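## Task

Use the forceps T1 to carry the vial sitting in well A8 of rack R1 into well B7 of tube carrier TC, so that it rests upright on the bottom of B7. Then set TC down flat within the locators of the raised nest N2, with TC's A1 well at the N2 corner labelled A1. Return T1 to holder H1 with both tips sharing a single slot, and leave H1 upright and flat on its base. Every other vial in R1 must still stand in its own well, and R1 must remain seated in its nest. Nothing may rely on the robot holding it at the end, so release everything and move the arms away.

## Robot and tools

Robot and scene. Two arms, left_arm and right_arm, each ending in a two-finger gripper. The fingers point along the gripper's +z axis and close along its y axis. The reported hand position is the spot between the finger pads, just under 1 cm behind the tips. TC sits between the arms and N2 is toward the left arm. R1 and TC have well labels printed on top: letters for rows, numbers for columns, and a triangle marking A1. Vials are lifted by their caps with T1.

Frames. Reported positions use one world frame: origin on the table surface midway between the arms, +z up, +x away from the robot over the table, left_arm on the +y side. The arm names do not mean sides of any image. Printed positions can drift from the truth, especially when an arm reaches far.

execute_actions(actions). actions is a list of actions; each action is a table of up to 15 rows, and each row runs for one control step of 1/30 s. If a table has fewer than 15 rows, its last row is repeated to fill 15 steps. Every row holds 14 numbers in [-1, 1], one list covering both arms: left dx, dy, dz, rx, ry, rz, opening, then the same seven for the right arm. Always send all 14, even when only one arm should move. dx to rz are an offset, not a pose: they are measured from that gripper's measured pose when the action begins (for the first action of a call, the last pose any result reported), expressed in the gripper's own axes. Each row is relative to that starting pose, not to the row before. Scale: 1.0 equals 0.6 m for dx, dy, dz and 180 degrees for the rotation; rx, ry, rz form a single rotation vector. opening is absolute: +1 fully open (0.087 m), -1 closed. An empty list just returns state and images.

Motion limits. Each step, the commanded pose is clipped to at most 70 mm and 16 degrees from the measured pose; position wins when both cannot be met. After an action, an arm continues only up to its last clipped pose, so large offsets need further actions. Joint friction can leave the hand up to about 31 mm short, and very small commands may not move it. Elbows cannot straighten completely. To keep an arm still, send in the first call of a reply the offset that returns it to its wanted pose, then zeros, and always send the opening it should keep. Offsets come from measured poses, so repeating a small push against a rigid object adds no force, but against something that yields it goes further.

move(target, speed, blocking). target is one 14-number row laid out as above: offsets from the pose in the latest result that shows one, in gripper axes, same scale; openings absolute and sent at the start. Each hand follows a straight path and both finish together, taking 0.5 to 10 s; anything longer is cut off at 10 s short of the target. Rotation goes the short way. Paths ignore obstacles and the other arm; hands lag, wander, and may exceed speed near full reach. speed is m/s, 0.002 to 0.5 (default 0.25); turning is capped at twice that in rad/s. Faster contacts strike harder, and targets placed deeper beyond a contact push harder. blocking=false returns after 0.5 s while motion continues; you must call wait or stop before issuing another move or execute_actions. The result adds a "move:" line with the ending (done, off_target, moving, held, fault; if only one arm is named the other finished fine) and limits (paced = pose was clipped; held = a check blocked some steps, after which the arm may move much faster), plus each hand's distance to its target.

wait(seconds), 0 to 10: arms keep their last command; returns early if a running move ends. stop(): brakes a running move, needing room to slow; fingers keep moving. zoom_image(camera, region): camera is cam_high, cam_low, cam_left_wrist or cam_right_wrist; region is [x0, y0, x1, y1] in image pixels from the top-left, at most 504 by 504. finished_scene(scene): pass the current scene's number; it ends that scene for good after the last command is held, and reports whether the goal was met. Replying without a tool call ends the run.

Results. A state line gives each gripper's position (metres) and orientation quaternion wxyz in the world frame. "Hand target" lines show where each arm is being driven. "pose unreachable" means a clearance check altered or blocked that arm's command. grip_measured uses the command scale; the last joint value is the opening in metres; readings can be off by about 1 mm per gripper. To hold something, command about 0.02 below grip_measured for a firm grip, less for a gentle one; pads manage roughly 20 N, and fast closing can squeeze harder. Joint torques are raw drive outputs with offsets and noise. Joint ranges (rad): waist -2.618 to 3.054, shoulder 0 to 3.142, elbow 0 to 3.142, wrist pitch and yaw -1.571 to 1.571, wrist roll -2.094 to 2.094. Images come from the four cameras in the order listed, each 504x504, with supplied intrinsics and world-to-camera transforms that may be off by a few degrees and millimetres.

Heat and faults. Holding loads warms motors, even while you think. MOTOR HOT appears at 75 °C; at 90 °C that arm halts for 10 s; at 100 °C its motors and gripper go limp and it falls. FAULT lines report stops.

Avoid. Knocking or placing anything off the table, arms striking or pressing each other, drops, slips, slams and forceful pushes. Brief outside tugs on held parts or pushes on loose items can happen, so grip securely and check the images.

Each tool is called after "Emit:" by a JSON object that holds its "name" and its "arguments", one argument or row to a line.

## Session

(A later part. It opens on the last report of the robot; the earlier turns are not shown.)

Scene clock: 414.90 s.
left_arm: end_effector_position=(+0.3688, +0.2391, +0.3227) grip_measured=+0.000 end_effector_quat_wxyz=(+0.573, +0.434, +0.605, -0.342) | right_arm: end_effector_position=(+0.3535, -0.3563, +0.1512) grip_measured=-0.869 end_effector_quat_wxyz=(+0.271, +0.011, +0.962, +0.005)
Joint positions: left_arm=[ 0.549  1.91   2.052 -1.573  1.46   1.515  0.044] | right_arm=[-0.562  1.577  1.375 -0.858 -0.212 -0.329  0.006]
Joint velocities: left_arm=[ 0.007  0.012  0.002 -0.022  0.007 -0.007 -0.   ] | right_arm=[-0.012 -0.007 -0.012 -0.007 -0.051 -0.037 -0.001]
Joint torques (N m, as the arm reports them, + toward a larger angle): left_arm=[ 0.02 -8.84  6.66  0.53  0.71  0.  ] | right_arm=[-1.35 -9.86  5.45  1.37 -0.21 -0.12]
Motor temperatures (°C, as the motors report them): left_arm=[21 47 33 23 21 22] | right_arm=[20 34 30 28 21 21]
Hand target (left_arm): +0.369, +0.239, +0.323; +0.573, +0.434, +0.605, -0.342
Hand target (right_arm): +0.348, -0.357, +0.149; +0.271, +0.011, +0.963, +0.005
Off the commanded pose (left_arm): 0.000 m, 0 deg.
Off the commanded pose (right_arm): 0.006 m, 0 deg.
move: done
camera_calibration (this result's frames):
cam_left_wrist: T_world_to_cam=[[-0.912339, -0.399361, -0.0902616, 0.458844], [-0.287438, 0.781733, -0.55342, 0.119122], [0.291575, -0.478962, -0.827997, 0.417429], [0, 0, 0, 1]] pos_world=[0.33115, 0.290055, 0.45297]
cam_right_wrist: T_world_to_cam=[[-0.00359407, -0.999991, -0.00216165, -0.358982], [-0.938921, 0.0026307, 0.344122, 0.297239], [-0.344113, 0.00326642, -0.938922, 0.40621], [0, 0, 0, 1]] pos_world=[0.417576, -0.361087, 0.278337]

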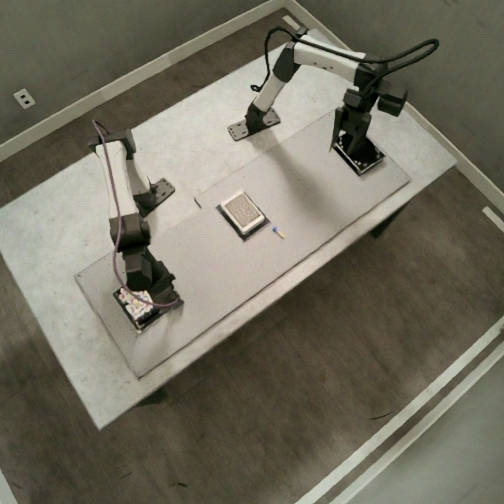

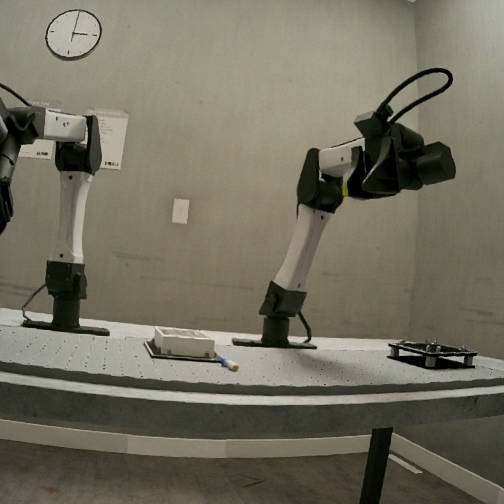

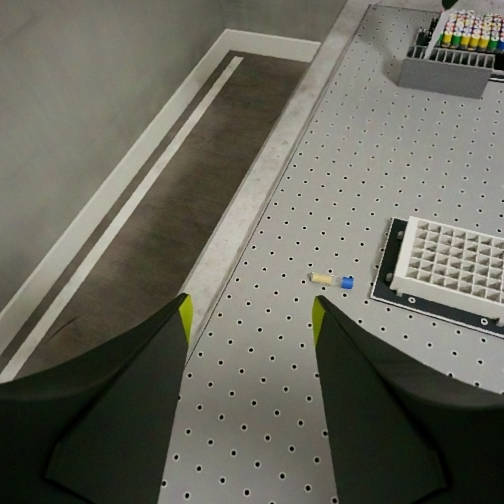

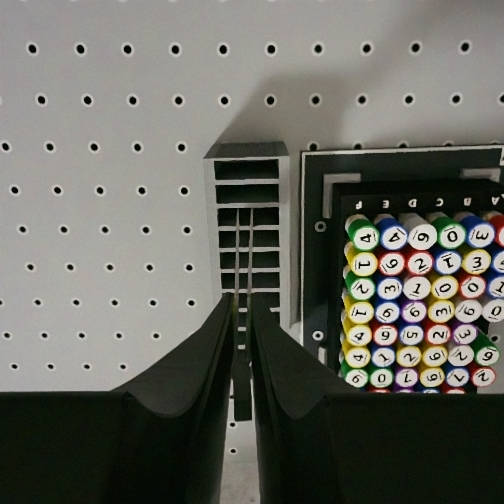

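Emit:
{"name": "move", "arguments": {
  "target": [0,0,0,0,0,0,0,0,0,0,0,0,0,-0.5],
  "speed": 0.01
}}

Emit:
{"name": "move", "arguments": {
  "target": [0,0,0,0,0,0,0,0,0,-0.15,0,0,0,-0.5],
  "speed": 0.04
}}

Emit:
{"name": "zoom_image", "arguments": {
  "camera": "cam_left_wrist",
  "region": [384,0,504,120]
}}

Scene clock: 416.03 s.
left_arm: end_effector_position=(+0.3688, +0.2391, +0.3227) grip_measured=+0.000 end_effector_quat_wxyz=(+0.573, +0.434, +0.605, -0.342) | right_arm: end_effector_position=(+0.3535, -0.3563, +0.1512) grip_measured=-0.500 end_effector_quat_wxyz=(+0.271, +0.011, +0.962, +0.005)
Joint positions: left_arm=[ 0.549  1.91   2.052 -1.573  1.46   1.515  0.044] | right_arm=[-0.562  1.577  1.375 -0.858 -0.212 -0.329  0.022]
Joint velocities: left_arm=[-0.002 -0.007  0.007  0.022 -0.037  0.022 -0.   ] | right_arm=[ 0.007 -0.002  0.007 -0.051  0.022  0.007  0.   ]
Joint torques (N m, as the arm reports them, + toward a larger angle): left_arm=[ 0.04 -8.93  6.84  0.56  0.74  0.01] | right_arm=[-0.47 -8.46  7.63  1.29 -0.19 -0.07]
Motor temperatures (°C, as the motors report them): left_arm=[21 47 33 23 21 22] | right_arm=[20 34 30 28 21 21]
Hand target (left_arm): +0.369, +0.239, +0.323; +0.573, +0.434, +0.605, -0.342
Hand target (right_arm): +0.354, -0.356, +0.151; +0.271, +0.011, +0.962, +0.005
Off the commanded pose (left_arm): 0.000 m, 0 deg.
Off the commanded pose (right_arm): 0.000 m, 0 deg.
move: done
camera_calibration (this result's frames):
cam_left_wrist: T_world_to_cam=[[-0.912339, -0.399361, -0.0902616, 0.458844], [-0.287438, 0.781733, -0.55342, 0.119122], [0.291575, -0.478962, -0.827997, 0.417429], [0, 0, 0, 1]] pos_world=[0.33115, 0.290055, 0.45297]
cam_right_wrist: T_world_to_cam=[[-0.00359407, -0.999991, -0.00216165, -0.358982], [-0.938921, 0.0026307, 0.344122, 0.297239], [-0.344113, 0.00326642, -0.938922, 0.40621], [0, 0, 0, 1]] pos_world=[0.417576, -0.361087, 0.278337]

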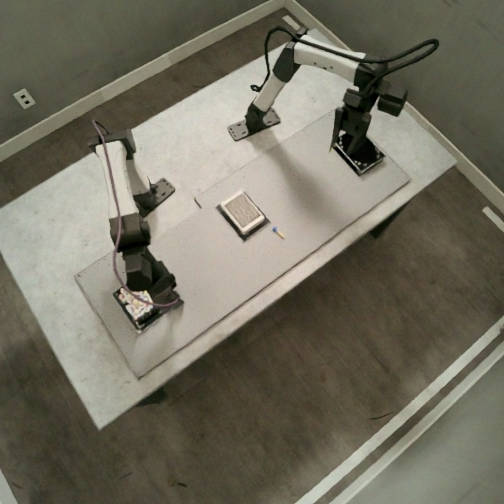

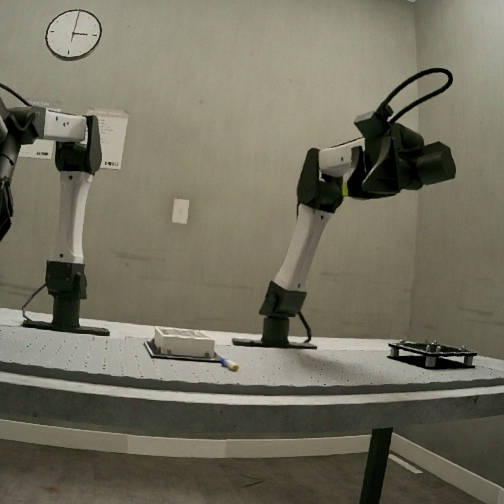

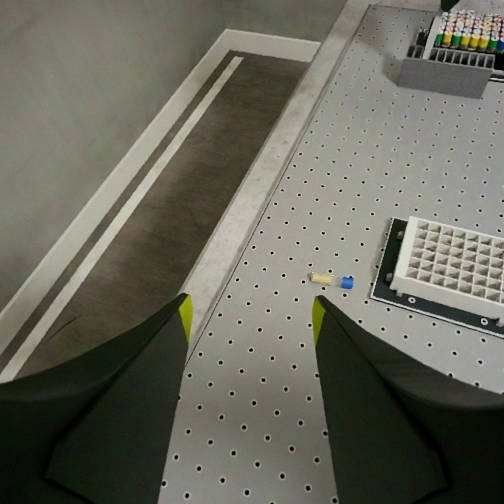

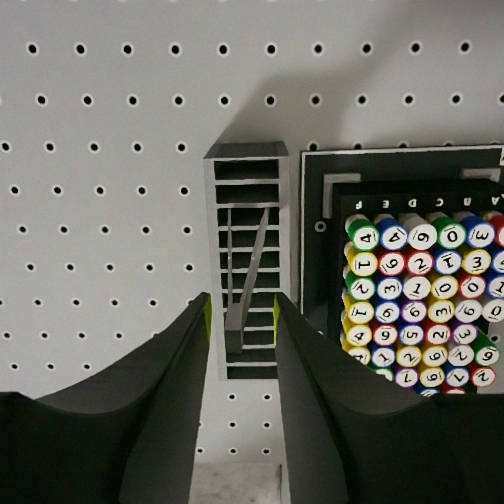

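Scene clock: 418.70 s.
left_arm: end_effector_position=(+0.3688, +0.2391, +0.3227) grip_measured=+0.000 end_effector_quat_wxyz=(+0.573, +0.434, +0.605, -0.342) | right_arm: end_effector_position=(+0.3112, -0.3564, +0.2197) grip_measured=-0.500 end_effector_quat_wxyz=(+0.266, +0.013, +0.964, +0.005)
Joint positions: left_arm=[ 0.549  1.91   2.052 -1.573  1.46   1.515  0.044] | right_arm=[-0.62   1.492  1.576 -1.166 -0.234 -0.379  0.022]
Joint velocities: left_arm=[-0.007  0.012  0.007  0.022 -0.066  0.081 -0.   ] | right_arm=[-0.002 -0.007 -0.002 -0.007 -0.022 -0.11  -0.   ]
Joint torques (N m, as the arm reports them, + toward a larger angle): left_arm=[-0.01 -8.84  6.69  0.56  0.69  0.02] | right_arm=[-1.28 -8.25  8.85  1.08 -0.27 -0.13]
Motor temperatures (°C, as the motors report them): left_arm=[21 47 33 23 21 22] | right_arm=[20 34 30 28 21 21]
Hand target (left_arm): +0.369, +0.239, +0.323; +0.573, +0.434, +0.605, -0.342
Hand target (right_arm): +0.307, -0.356, +0.228; +0.271, +0.010, +0.962, +0.004
Off the commanded pose (left_arm): 0.000 m, 0 deg.
Off the commanded pose (right_arm): 0.010 m, 1 deg.
move: done
camera_calibration (this result's frames):
cam_left_wrist: T_world_to_cam=[[-0.912339, -0.399361, -0.0902616, 0.458844], [-0.287438, 0.781733, -0.55342, 0.119122], [0.291575, -0.478962, -0.827997, 0.417429], [0, 0, 0, 1]] pos_world=[0.33115, 0.290055, 0.45297]
cam_right_wrist: T_world_to_cam=[[-0.00859483, -0.99996, -0.0024106, -0.357456], [-0.93483, 0.00717916, 0.355024, 0.231937], [-0.354993, 0.00530487, -0.934854, 0.459126], [0, 0, 0, 1]] pos_world=[0.376736, -0.361542, 0.34601]

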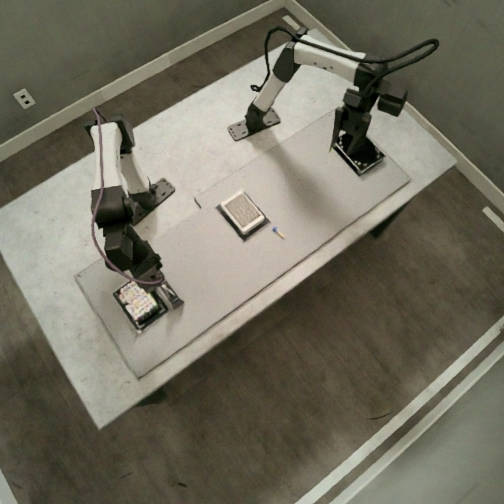

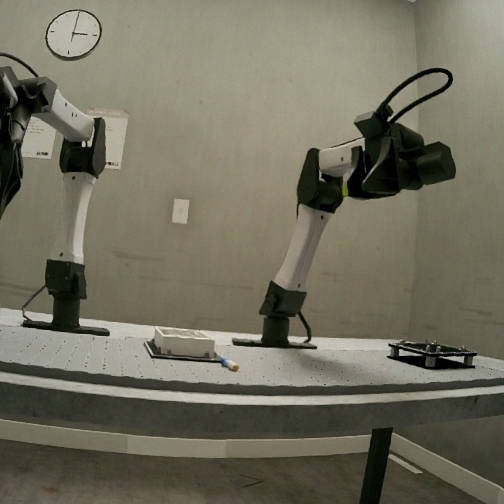

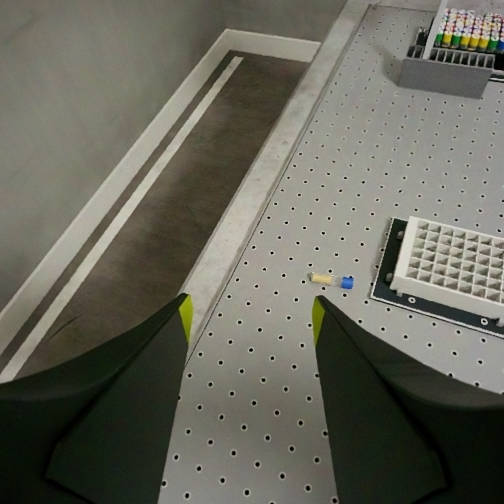

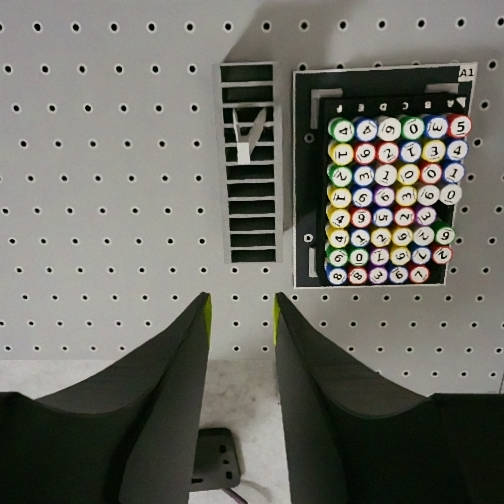

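Region (384, 0, 504, 120) of cam_left_wrist's 504x504 image, scaled by 4.200, with more detail than that image has.

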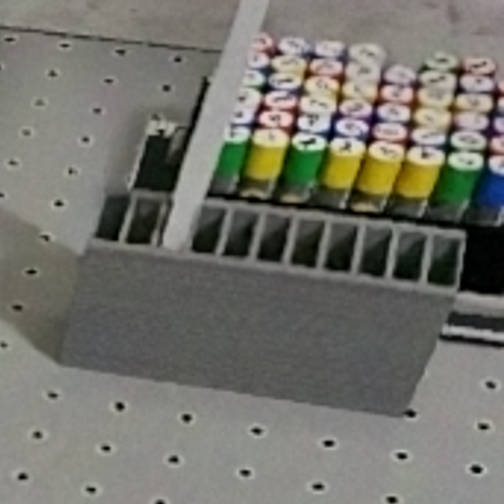

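Emit:
{"name": "move", "arguments": {
  "target": [0,0,0,0,0,0,0,0.032,0.667,0.25,0,0,0,-0.4],
  "speed": 0.12
}}

Scene clock: 423.13 s.
left_arm: end_effector_position=(+0.3688, +0.2391, +0.3227) grip_measured=+0.000 end_effector_quat_wxyz=(+0.573, +0.434, +0.605, -0.342) | right_arm: end_effector_position=(+0.3828, +0.0454, +0.0953) grip_measured=-0.400 end_effector_quat_wxyz=(+0.267, +0.013, +0.963, +0.026)
Joint positions: left_arm=[ 0.549  1.91   2.052 -1.573  1.46   1.515  0.044] | right_arm=[ 0.556  2.01   1.694 -0.801  0.308  0.667  0.026]
Joint velocities: left_arm=[ 0.002 -0.027 -0.007  0.051 -0.066  0.066 -0.   ] | right_arm=[ 0.002 -0.012 -0.012 -0.037 -0.095  0.007  0.001]
Joint torques (N m, as the arm reports them, + toward a larger angle): left_arm=[-0.06 -8.92  6.66  0.54  0.72  0.04] | right_arm=[ -0.49 -10.95   9.14   1.02   0.28   0.  ]
Motor temperatures (°C, as the motors report them): left_arm=[21 47 33 23 21 22] | right_arm=[20 34 30 28 21 21]
Hand target (left_arm): +0.369, +0.239, +0.323; +0.573, +0.434, +0.605, -0.342
Hand target (right_arm): +0.382, +0.045, +0.090; +0.260, +0.016, +0.965, +0.016
Off the commanded pose (left_arm): 0.000 m, 0 deg.
Off the commanded pose (right_arm): 0.008 m, 2 deg.
move: done
camera_calibration (this result's frames):
cam_left_wrist: T_world_to_cam=[[-0.912339, -0.399361, -0.0902616, 0.458844], [-0.287438, 0.781733, -0.55342, 0.119122], [0.291575, -0.478962, -0.827997, 0.417429], [0, 0, 0, 1]] pos_world=[0.33115, 0.290055, 0.45297]
cam_right_wrist: T_world_to_cam=[[0.002093, -0.999026, -0.044077, 0.0444253], [-0.935652, -0.0175121, 0.35249, 0.341748], [-0.352919, 0.040503, -0.934777, 0.363764], [0, 0, 0, 1]] pos_world=[0.448043, 0.0356333, 0.221533]

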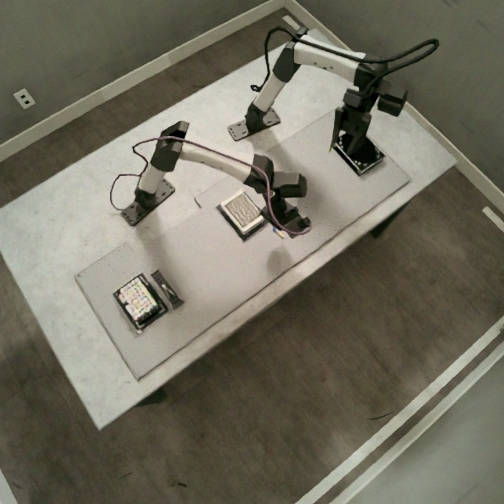

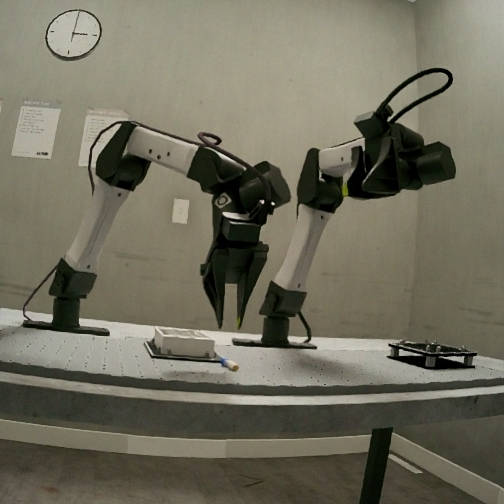

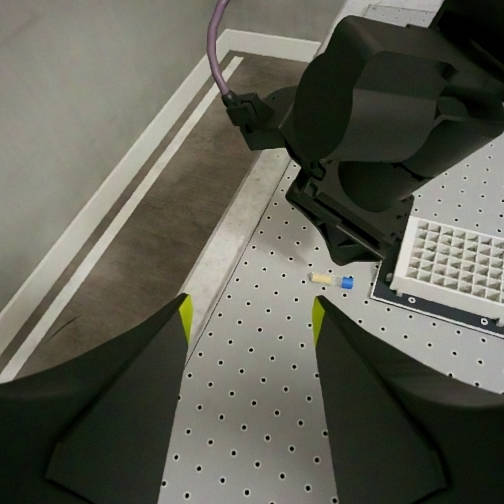

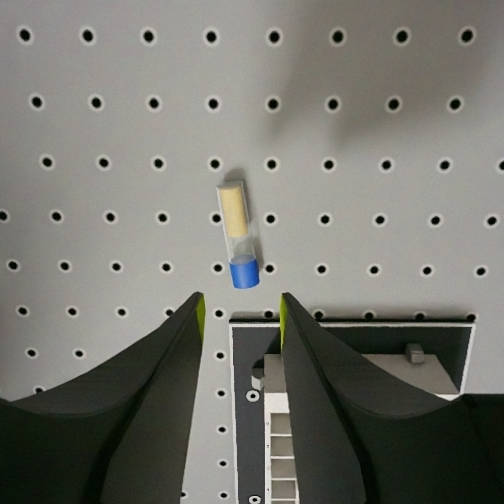

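Emit:
{"name": "move", "arguments": {
  "target": [0,0,0,0,0,0,0,0.082,0,0.078,0,0,0,-0.4],
  "speed": 0.025
}}

Scene clock: 426.60 s.
left_arm: end_effector_position=(+0.3688, +0.2391, +0.3227) grip_measured=+0.000 end_effector_quat_wxyz=(+0.573, +0.434, +0.605, -0.342) | right_arm: end_effector_position=(+0.3705, +0.0511, +0.0429) grip_measured=-0.400 end_effector_quat_wxyz=(+0.273, +0.014, +0.961, +0.035)
Joint positions: left_arm=[ 0.549  1.91   2.052 -1.573  1.46   1.515  0.044] | right_arm=[ 0.584  2.01   1.477 -0.57   0.314  0.692  0.026]
Joint velocities: left_arm=[ 0.012  0.012 -0.007 -0.007  0.007  0.007  0.001] | right_arm=[-0.002 -0.002  0.002 -0.022  0.007 -0.022 -0.001]
Joint torques (N m, as the arm reports them, + toward a larger angle): left_arm=[ 0.12 -8.74  6.77  0.53  0.72  0.04] | right_arm=[  0.02 -11.7    5.     1.33   0.16   0.05]
Motor temperatures (°C, as the motors report them): left_arm=[21 47 33 23 21 22] | right_arm=[20 35 30 28 21 21]
Hand target (left_arm): +0.369, +0.239, +0.323; +0.573, +0.434, +0.605, -0.342
Hand target (right_arm): +0.365, +0.049, +0.030; +0.266, +0.014, +0.963, +0.026
Off the commanded pose (left_arm): 0.000 m, 0 deg.
Off the commanded pose (right_arm): 0.014 m, 1 deg.
move: off_target (right_arm)
camera_calibration (this result's frames):
cam_left_wrist: T_world_to_cam=[[-0.912339, -0.399361, -0.0902616, 0.458844], [-0.287438, 0.781733, -0.55342, 0.119122], [0.291575, -0.478962, -0.827997, 0.417429], [0, 0, 0, 1]] pos_world=[0.33115, 0.290055, 0.45297]
cam_right_wrist: T_world_to_cam=[[0.00690905, -0.998087, -0.0614403, 0.0468108], [-0.940014, -0.0274387, 0.340031, 0.351533], [-0.341066, 0.0554054, -0.938405, 0.305171], [0, 0, 0, 1]] pos_world=[0.434206, 0.0394588, 0.169718]

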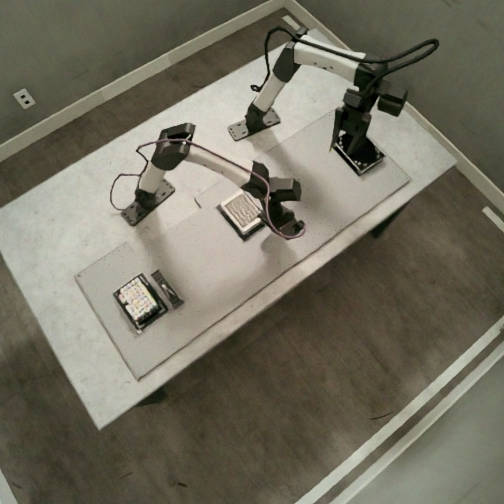

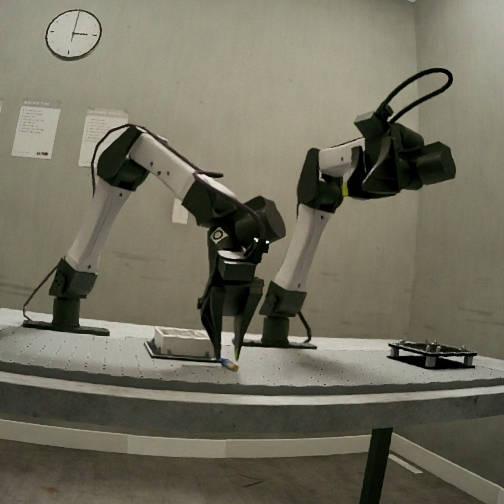

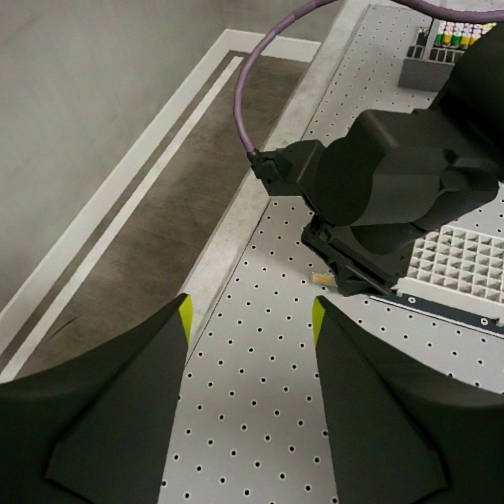

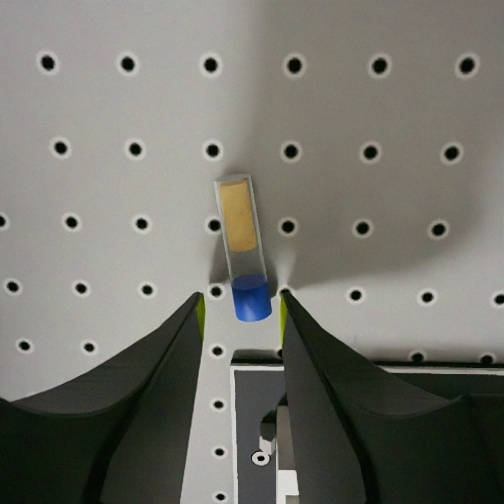

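Emit:
{"name": "move", "arguments": {
  "target": [0,0,0,0,0,0,0,0.016,0,0.034,0,0,0,-0.4],
  "speed": 0.015
}}

Emit:
{"name": "move", "arguments": {
  "target": [0,0,0,0,0,0,0,0,0,0,0,0,0,-0.73],
  "speed": 0.015
}}

Emit:
{"name": "move", "arguments": {
  "target": [0,0,0,0,0,0,0,-0.07,0,-0.12,0,0,0,-0.73],
  "speed": 0.03
}}

Scene clock: 429.23 s.
left_arm: end_effector_position=(+0.3688, +0.2391, +0.3227) grip_measured=+0.000 end_effector_quat_wxyz=(+0.573, +0.434, +0.605, -0.342) | right_arm: end_effector_position=(+0.3783, +0.0581, +0.0397) grip_measured=-0.400 end_effector_quat_wxyz=(+0.287, +0.017, +0.957, +0.048)
Joint positions: left_arm=[ 0.549  1.91   2.052 -1.573  1.46   1.515  0.044] | right_arm=[ 0.584  2.021  1.465 -0.507  0.314  0.692  0.026]
Joint velocities: left_arm=[ 0.022 -0.017 -0.002 -0.037 -0.007 -0.007 -0.   ] | right_arm=[ 0.002  0.007 -0.007 -0.007 -0.11   0.051  0.   ]
Joint torques (N m, as the arm reports them, + toward a larger angle): left_arm=[-0.05 -8.95  6.8   0.55  0.7   0.02] | right_arm=[ -0.67 -10.64   5.14   1.27   0.11  -0.09]
Motor temperatures (°C, as the motors report them): left_arm=[21 47 33 23 21 22] | right_arm=[20 35 30 28 21 21]
Hand target (left_arm): +0.369, +0.239, +0.323; +0.573, +0.434, +0.605, -0.342
Hand target (right_arm): +0.373, +0.052, +0.021; +0.272, +0.014, +0.961, +0.035
Off the commanded pose (left_arm): 0.000 m, 0 deg.
Off the commanded pose (right_arm): 0.021 m, 2 deg.
move: off_target (right_arm)
camera_calibration (this result's frames):
cam_left_wrist: T_world_to_cam=[[-0.912339, -0.399361, -0.0902616, 0.458844], [-0.287438, 0.781733, -0.55342, 0.119122], [0.291575, -0.478962, -0.827997, 0.417429], [0, 0, 0, 1]] pos_world=[0.33115, 0.290055, 0.45297]
cam_right_wrist: T_world_to_cam=[[0.00866491, -0.996055, -0.0883126, 0.0538083], [-0.949824, -0.0358126, 0.310728, 0.365441], [-0.312665, 0.081189, -0.946387, 0.29252], [0, 0, 0, 1]] pos_world=[0.438099, 0.042934, 0.168036]

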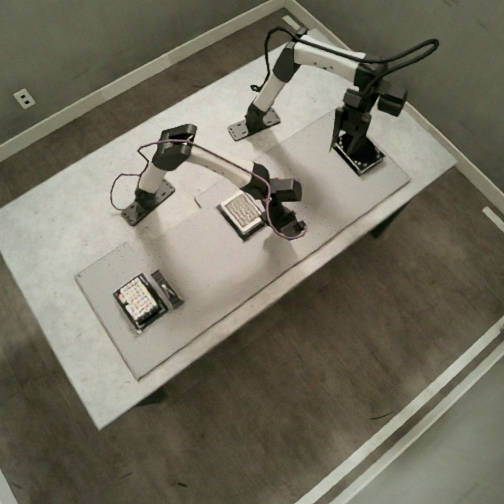

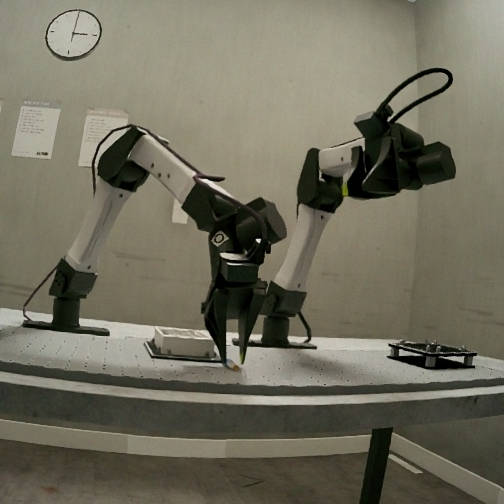

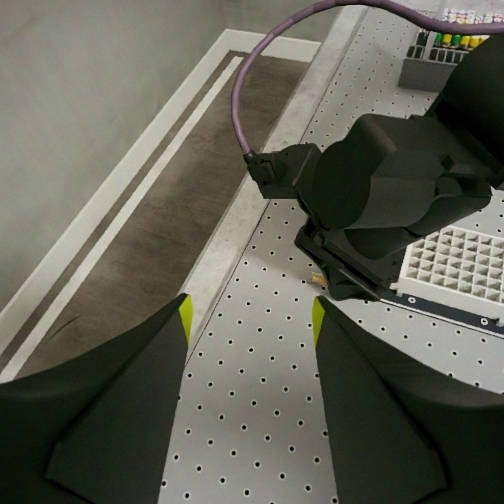

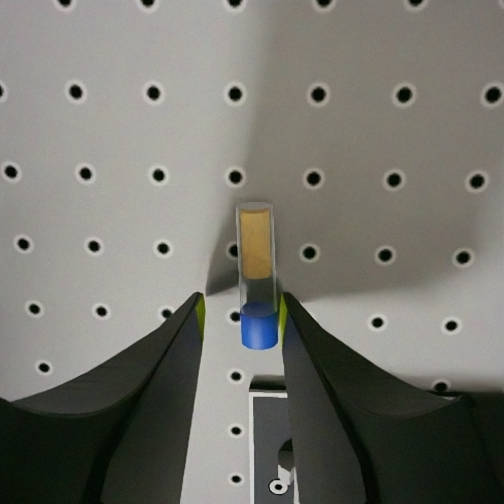

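Scene clock: 429.73 s.
left_arm: end_effector_position=(+0.3688, +0.2391, +0.3227) grip_measured=+0.000 end_effector_quat_wxyz=(+0.573, +0.434, +0.605, -0.342) | right_arm: end_effector_position=(+0.3783, +0.0581, +0.0397) grip_measured=-0.727 end_effector_quat_wxyz=(+0.287, +0.017, +0.957, +0.048)
Joint positions: left_arm=[ 0.549  1.91   2.052 -1.573  1.46   1.515  0.044] | right_arm=[ 0.584  2.021  1.465 -0.507  0.314  0.692  0.012]
Joint velocities: left_arm=[ 0.007  0.022 -0.002 -0.007  0.022  0.007 -0.001] | right_arm=[-0.012  0.002 -0.002 -0.022  0.037  0.037 -0.   ]
Joint torques (N m, as the arm reports them, + toward a larger angle): left_arm=[ 0.09 -8.87  6.76  0.57  0.74  0.02] | right_arm=[ -0.56 -12.83   7.4    1.26   0.13  -0.04]
Motor temperatures (°C, as the motors report them): left_arm=[21 47 33 23 21 22] | right_arm=[20 35 30 28 21 21]
Hand target (left_arm): +0.369, +0.239, +0.323; +0.573, +0.434, +0.605, -0.342
Hand target (right_arm): +0.378, +0.058, +0.040; +0.287, +0.017, +0.957, +0.048
Off the commanded pose (left_arm): 0.000 m, 0 deg.
Off the commanded pose (right_arm): 0.000 m, 0 deg.
move: done
camera_calibration (this result's frames):
cam_left_wrist: T_world_to_cam=[[-0.912339, -0.399361, -0.0902616, 0.458844], [-0.287438, 0.781733, -0.55342, 0.119122], [0.291575, -0.478962, -0.827997, 0.417429], [0, 0, 0, 1]] pos_world=[0.33115, 0.290055, 0.45297]
cam_right_wrist: T_world_to_cam=[[0.00866491, -0.996055, -0.0883126, 0.0538083], [-0.949824, -0.0358126, 0.310728, 0.365441], [-0.312665, 0.081189, -0.946387, 0.29252], [0, 0, 0, 1]] pos_world=[0.438099, 0.042934, 0.168036]

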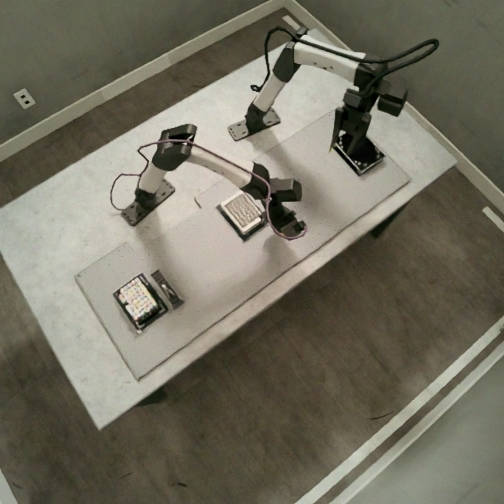

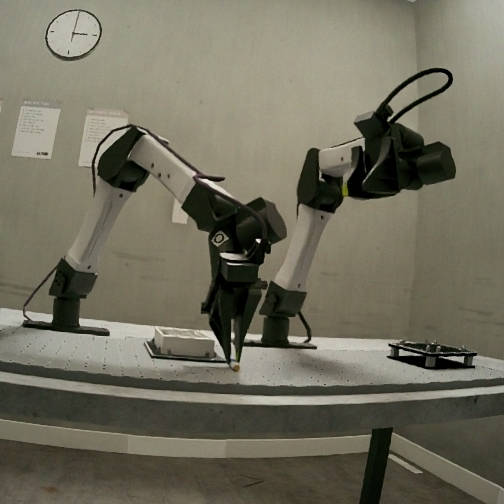

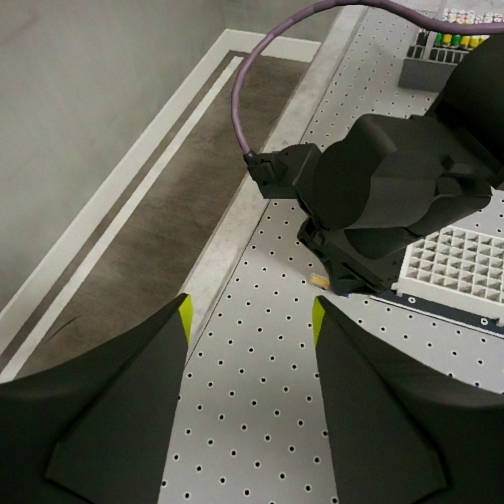

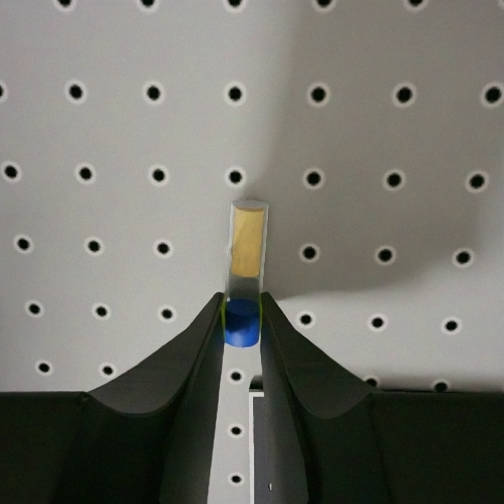

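Scene clock: 432.80 s.
left_arm: end_effector_position=(+0.3688, +0.2391, +0.3227) grip_measured=+0.000 end_effector_quat_wxyz=(+0.573, +0.434, +0.605, -0.342) | right_arm: end_effector_position=(+0.3728, +0.0531, +0.1132) grip_measured=-0.727 end_effector_quat_wxyz=(+0.286, +0.017, +0.957, +0.047)
Joint positions: left_arm=[ 0.549  1.91   2.052 -1.573  1.46   1.515  0.044] | right_arm=[ 0.584  1.943  1.652 -0.775  0.314  0.692  0.012]
Joint velocities: left_arm=[ 0.002  0.027 -0.007  0.037 -0.037  0.007  0.   ] | right_arm=[-0.002 -0.002 -0.007 -0.095  0.007 -0.007  0.   ]
Joint torques (N m, as the arm reports them, + toward a larger angle): left_arm=[-0.01 -8.88  6.75  0.54  0.77  0.01] | right_arm=[ -1.08 -13.14   9.28   1.01   0.09  -0.08]
Motor temperatures (°C, as the motors report them): left_arm=[21 47 33 23 21 22] | right_arm=[20 36 30 28 21 21]
Hand target (left_arm): +0.369, +0.239, +0.323; +0.573, +0.434, +0.605, -0.342
Hand target (right_arm): +0.373, +0.050, +0.123; +0.287, +0.017, +0.956, +0.049
Off the commanded pose (left_arm): 0.000 m, 0 deg.
Off the commanded pose (right_arm): 0.010 m, 0 deg.
move: done
camera_calibration (this result's frames):
cam_left_wrist: T_world_to_cam=[[-0.912339, -0.399361, -0.0902616, 0.458844], [-0.287438, 0.781733, -0.55342, 0.119122], [0.291575, -0.478962, -0.827997, 0.417429], [0, 0, 0, 1]] pos_world=[0.33115, 0.290055, 0.45297]
cam_right_wrist: T_world_to_cam=[[0.00846793, -0.996235, -0.086285, 0.0552307], [-0.94912, -0.0351719, 0.312944, 0.336678], [-0.3148, 0.0792449, -0.945844, 0.361599], [0, 0, 0, 1]] pos_world=[0.432912, 0.0382095, 0.241421]

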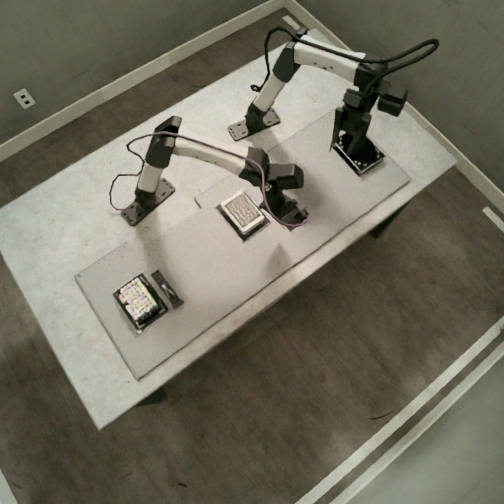

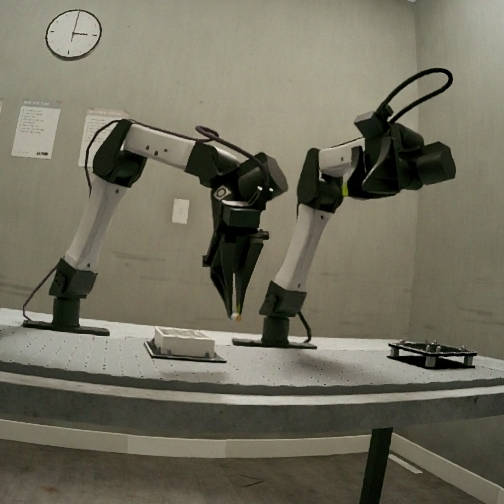

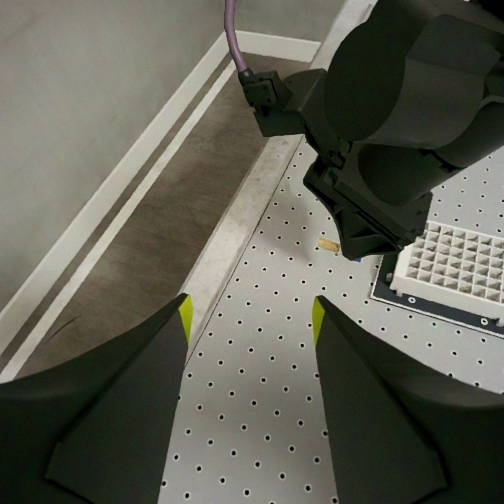

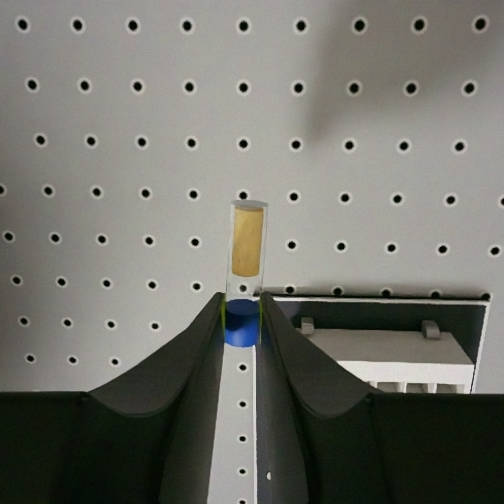

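Emit:
{"name": "move", "arguments": {
  "target": [0,0,0,0,0,0,0,0,0,0,0,0.3,0,-0.722],
  "speed": 0.1
}}

Scene clock: 438.50 s.
left_arm: end_effector_position=(+0.3688, +0.2391, +0.3227) grip_measured=+0.000 end_effector_quat_wxyz=(+0.573, +0.434, +0.605, -0.342) | right_arm: end_effector_position=(+0.3743, +0.0557, +0.1239) grip_measured=-0.720 end_effector_quat_wxyz=(-0.027, +0.027, +0.987, +0.155)
Joint positions: left_arm=[ 0.549  1.91   2.052 -1.573  1.46   1.515  0.044] | right_arm=[ 0.365  2.469  2.567 -1.549 -0.294  0.592  0.012]
Joint velocities: left_arm=[-0.027 -0.007  0.007 -0.007 -0.051  0.037 -0.001] | right_arm=[-0.012 -0.017 -0.012  0.022 -0.037  0.007 -0.001]
Joint torques (N m, as the arm reports them, + toward a larger angle): left_arm=[-0.01 -8.93  6.81  0.53  0.75  0.05] | right_arm=[ -1.35 -13.19   7.04   0.47  -0.22  -0.13]
Motor temperatures (°C, as the motors report them): left_arm=[21 47 33 23 21 22] | right_arm=[20 37 31 27 21 21]
Hand target (left_arm): +0.369, +0.239, +0.323; +0.573, +0.434, +0.605, -0.342
Hand target (right_arm): +0.372, +0.053, +0.113; -0.047, +0.029, +0.987, +0.150
Off the commanded pose (left_arm): 0.000 m, 0 deg.
Off the commanded pose (right_arm): 0.011 m, 22 deg; orientation clipped at the last step of the last action.
joint sent to its limit (right arm) — the command would take joint 4 (wrist pitch) past its lower limit, so that joint was sent only as far as its limit.
move: off_target (right_arm); limits=paced
camera_calibration (this result's frames):
cam_left_wrist: T_world_to_cam=[[-0.912339, -0.399361, -0.0902616, 0.458844], [-0.287438, 0.781733, -0.55342, 0.119122], [0.291575, -0.478962, -0.827997, 0.417429], [0, 0, 0, 1]] pos_world=[0.33115, 0.290055, 0.45297]
cam_right_wrist: T_world_to_cam=[[-0.0419173, -0.952367, -0.302059, 0.101893], [-0.58469, -0.221769, 0.780357, 0.150914], [-0.810173, 0.209321, -0.547543, 0.500792], [0, 0, 0, 1]] pos_world=[0.498238, 0.0256808, 0.187216]

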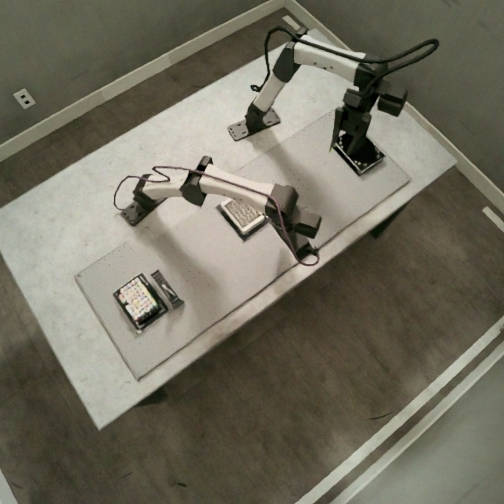

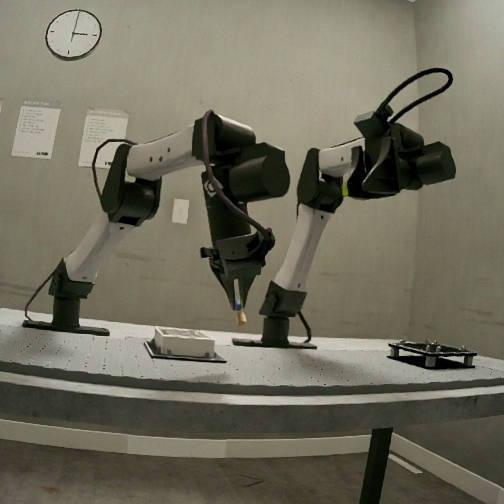

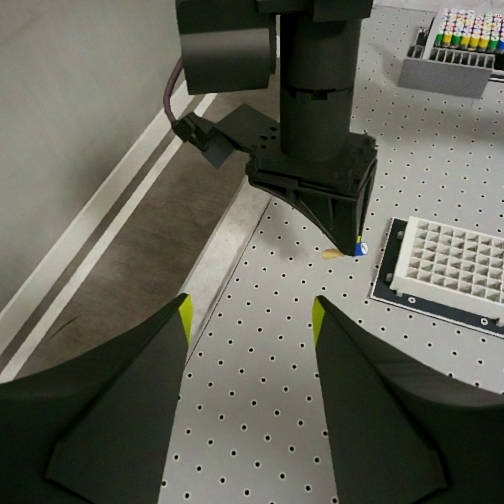

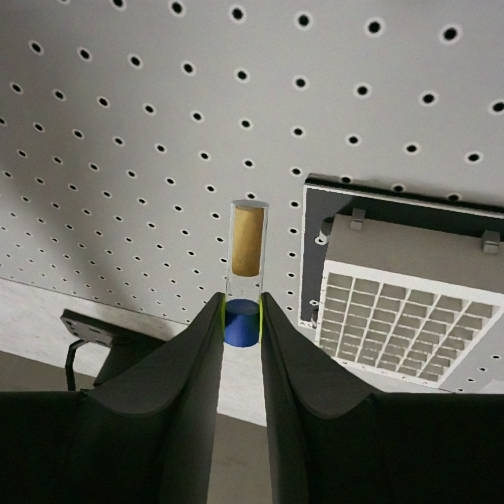

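Emit:
{"name": "move", "arguments": {
  "target": [0,0,0,0,0,0,0,0.33,-0.09,0,0.1,0,0,-0.73],
  "speed": 0.08
}}

Emit:
{"name": "move", "arguments": {
  "target": [0,0,0,0,0,0,0,0,0,0.085,0,0,0,-0.73],
  "speed": 0.03
}}

Scene clock: 441.93 s.
left_arm: end_effector_position=(+0.3688, +0.2391, +0.3227) grip_measured=+0.000 end_effector_quat_wxyz=(+0.573, +0.434, +0.605, -0.342) | right_arm: end_effector_position=(+0.1783, +0.0212, +0.1232) grip_measured=-0.727 end_effector_quat_wxyz=(-0.034, +0.019, +0.999, +0.012)
Joint positions: left_arm=[ 0.549  1.91   2.052 -1.573  1.46   1.515  0.044] | right_arm=[ 0.699  1.809  1.567 -1.354 -0.066  0.891  0.012]
Joint velocities: left_arm=[ 0.007 -0.007  0.022  0.051 -0.11   0.022 -0.   ] | right_arm=[-0.002 -0.007 -0.002  0.037  0.081 -0.037  0.001]
Joint torques (N m, as the arm reports them, + toward a larger angle): left_arm=[ 0.08 -8.88  6.69  0.58  0.7   0.04] | right_arm=[ -0.26 -11.14   4.28   0.29   0.01   0.01]
Motor temperatures (°C, as the motors report them): left_arm=[21 48 33 23 21 22] | right_arm=[20 38 31 27 21 21]
Hand target (left_arm): +0.369, +0.239, +0.323; +0.573, +0.434, +0.605, -0.342
Hand target (right_arm): +0.173, +0.015, +0.121; -0.036, +0.023, +0.999, +0.001
Off the commanded pose (left_arm): 0.000 m, 0 deg.
Off the commanded pose (right_arm): 0.010 m, 2 deg.
move: done
camera_calibration (this result's frames):
cam_left_wrist: T_world_to_cam=[[-0.912339, -0.399361, -0.0902616, 0.458844], [-0.287438, 0.781733, -0.55342, 0.119122], [0.291575, -0.478962, -0.827997, 0.417429], [0, 0, 0, 1]] pos_world=[0.33115, 0.290055, 0.45297]
cam_right_wrist: T_world_to_cam=[[-0.019485, -0.999636, -0.0186458, 0.0226981], [-0.567097, -0.00430909, 0.82364, 0.0161296], [-0.823421, 0.0266226, -0.566807, 0.357443], [0, 0, 0, 1]] pos_world=[0.303915, 0.0132433, 0.189739]

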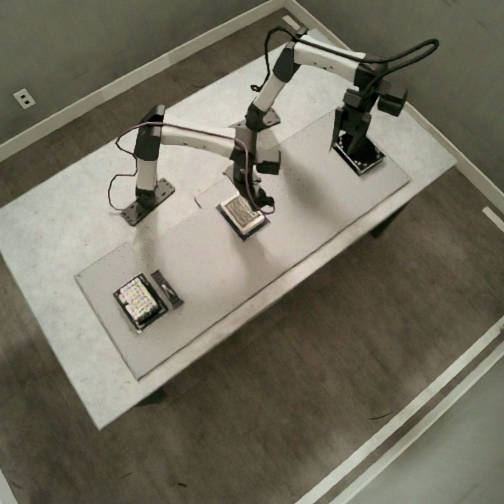

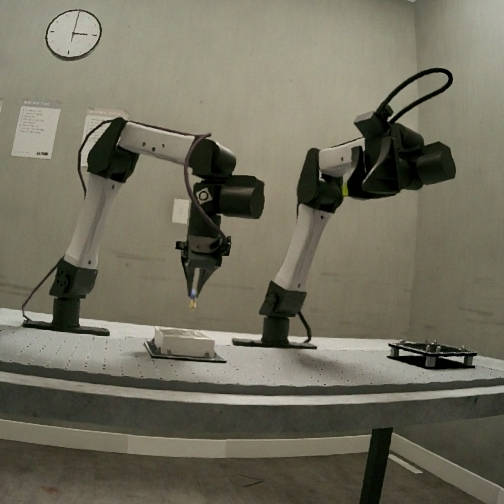

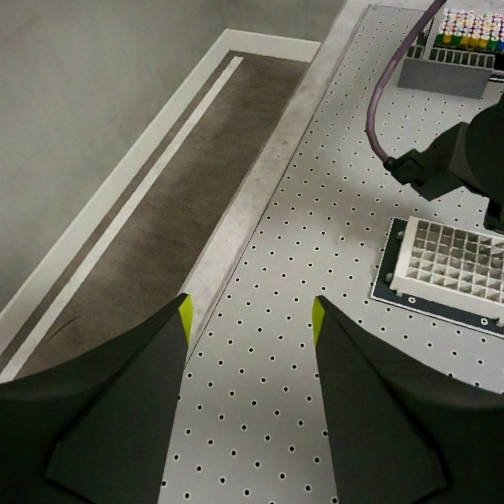

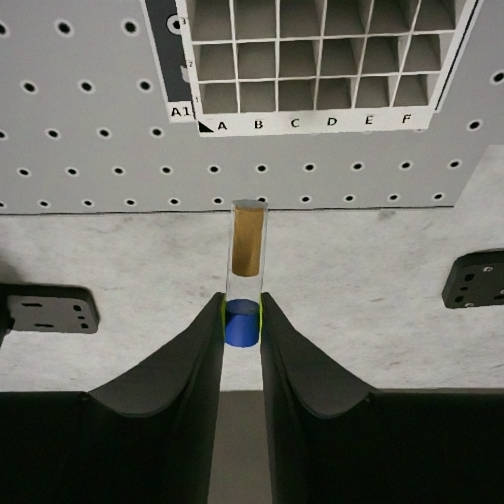

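Scene clock: 443.87 s.
left_arm: end_effector_position=(+0.3688, +0.2391, +0.3227) grip_measured=+0.000 end_effector_quat_wxyz=(+0.573, +0.434, +0.605, -0.342) | right_arm: end_effector_position=(+0.1782, +0.0214, +0.0838) grip_measured=-0.727 end_effector_quat_wxyz=(-0.030, +0.019, +0.999, +0.017)
Joint positions: left_arm=[ 0.549  1.91   2.052 -1.573  1.46   1.515  0.044] | right_arm=[ 0.699  1.809  1.412 -1.186 -0.067  0.891  0.012]
Joint velocities: left_arm=[ 0.002  0.002  0.002 -0.022 -0.022 -0.081  0.001] | right_arm=[ 0.002 -0.007  0.002 -0.051 -0.007 -0.081 -0.   ]
Joint torques (N m, as the arm reports them, + toward a larger angle): left_arm=[ 0.04 -8.85  6.77  0.54  0.73  0.03] | right_arm=[ 0.17 -8.78  4.06  0.7  -0.04  0.05]
Motor temperatures (°C, as the motors report them): left_arm=[21 48 33 23 21 22] | right_arm=[20 38 30 26 21 21]
Hand target (left_arm): +0.369, +0.239, +0.323; +0.573, +0.434, +0.605, -0.342
Hand target (right_arm): +0.175, +0.022, +0.073; -0.034, +0.019, +0.999, +0.011
Off the commanded pose (left_arm): 0.000 m, 0 deg.
Off the commanded pose (right_arm): 0.012 m, 1 deg.
move: off_target (right_arm)
camera_calibration (this result's frames):
cam_left_wrist: T_world_to_cam=[[-0.912339, -0.399361, -0.0902616, 0.458844], [-0.287438, 0.781733, -0.55342, 0.119122], [0.291575, -0.478962, -0.827997, 0.417429], [0, 0, 0, 1]] pos_world=[0.33115, 0.290055, 0.45297]
cam_right_wrist: T_world_to_cam=[[-0.0193098, -0.999391, -0.0290738, 0.0229409], [-0.573624, -0.0127432, 0.819019, 0.0502539], [-0.818891, 0.0324926, -0.573029, 0.334672], [0, 0, 0, 1]] pos_world=[0.303329, 0.012693, 0.151285]

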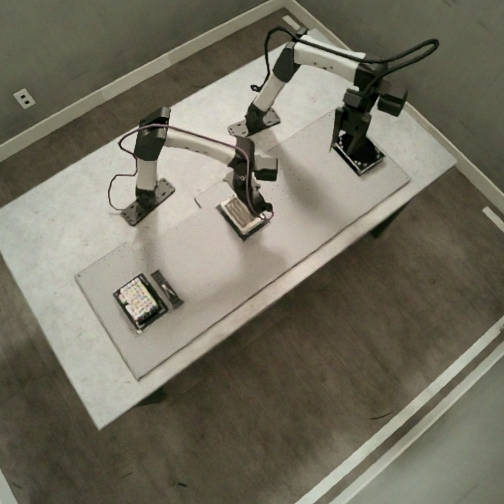

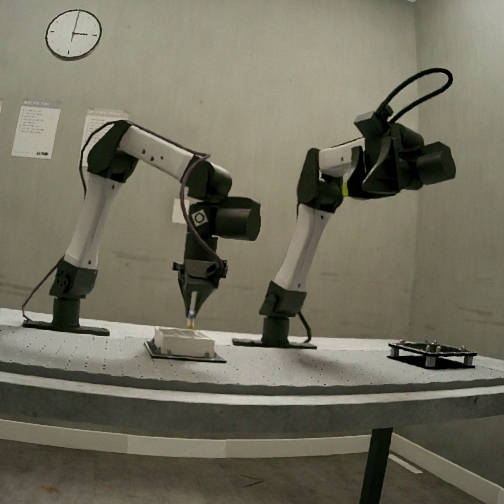

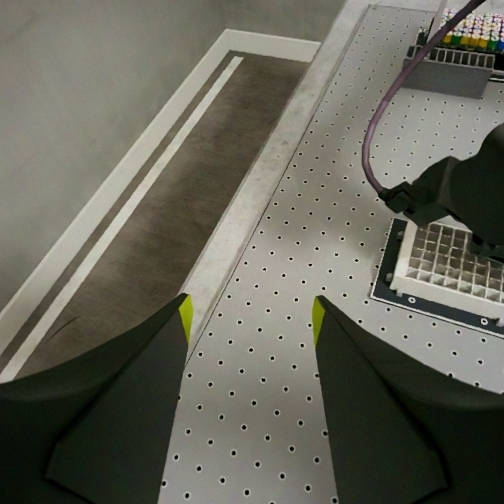

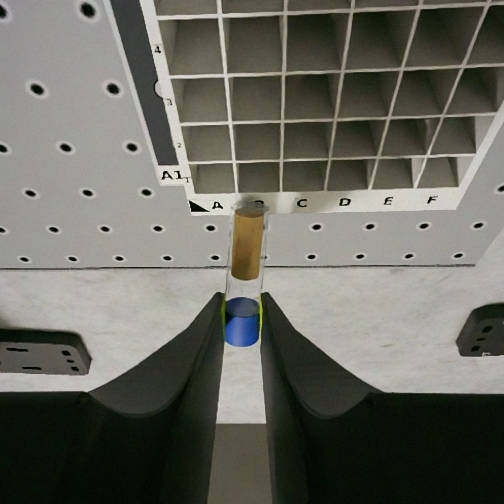

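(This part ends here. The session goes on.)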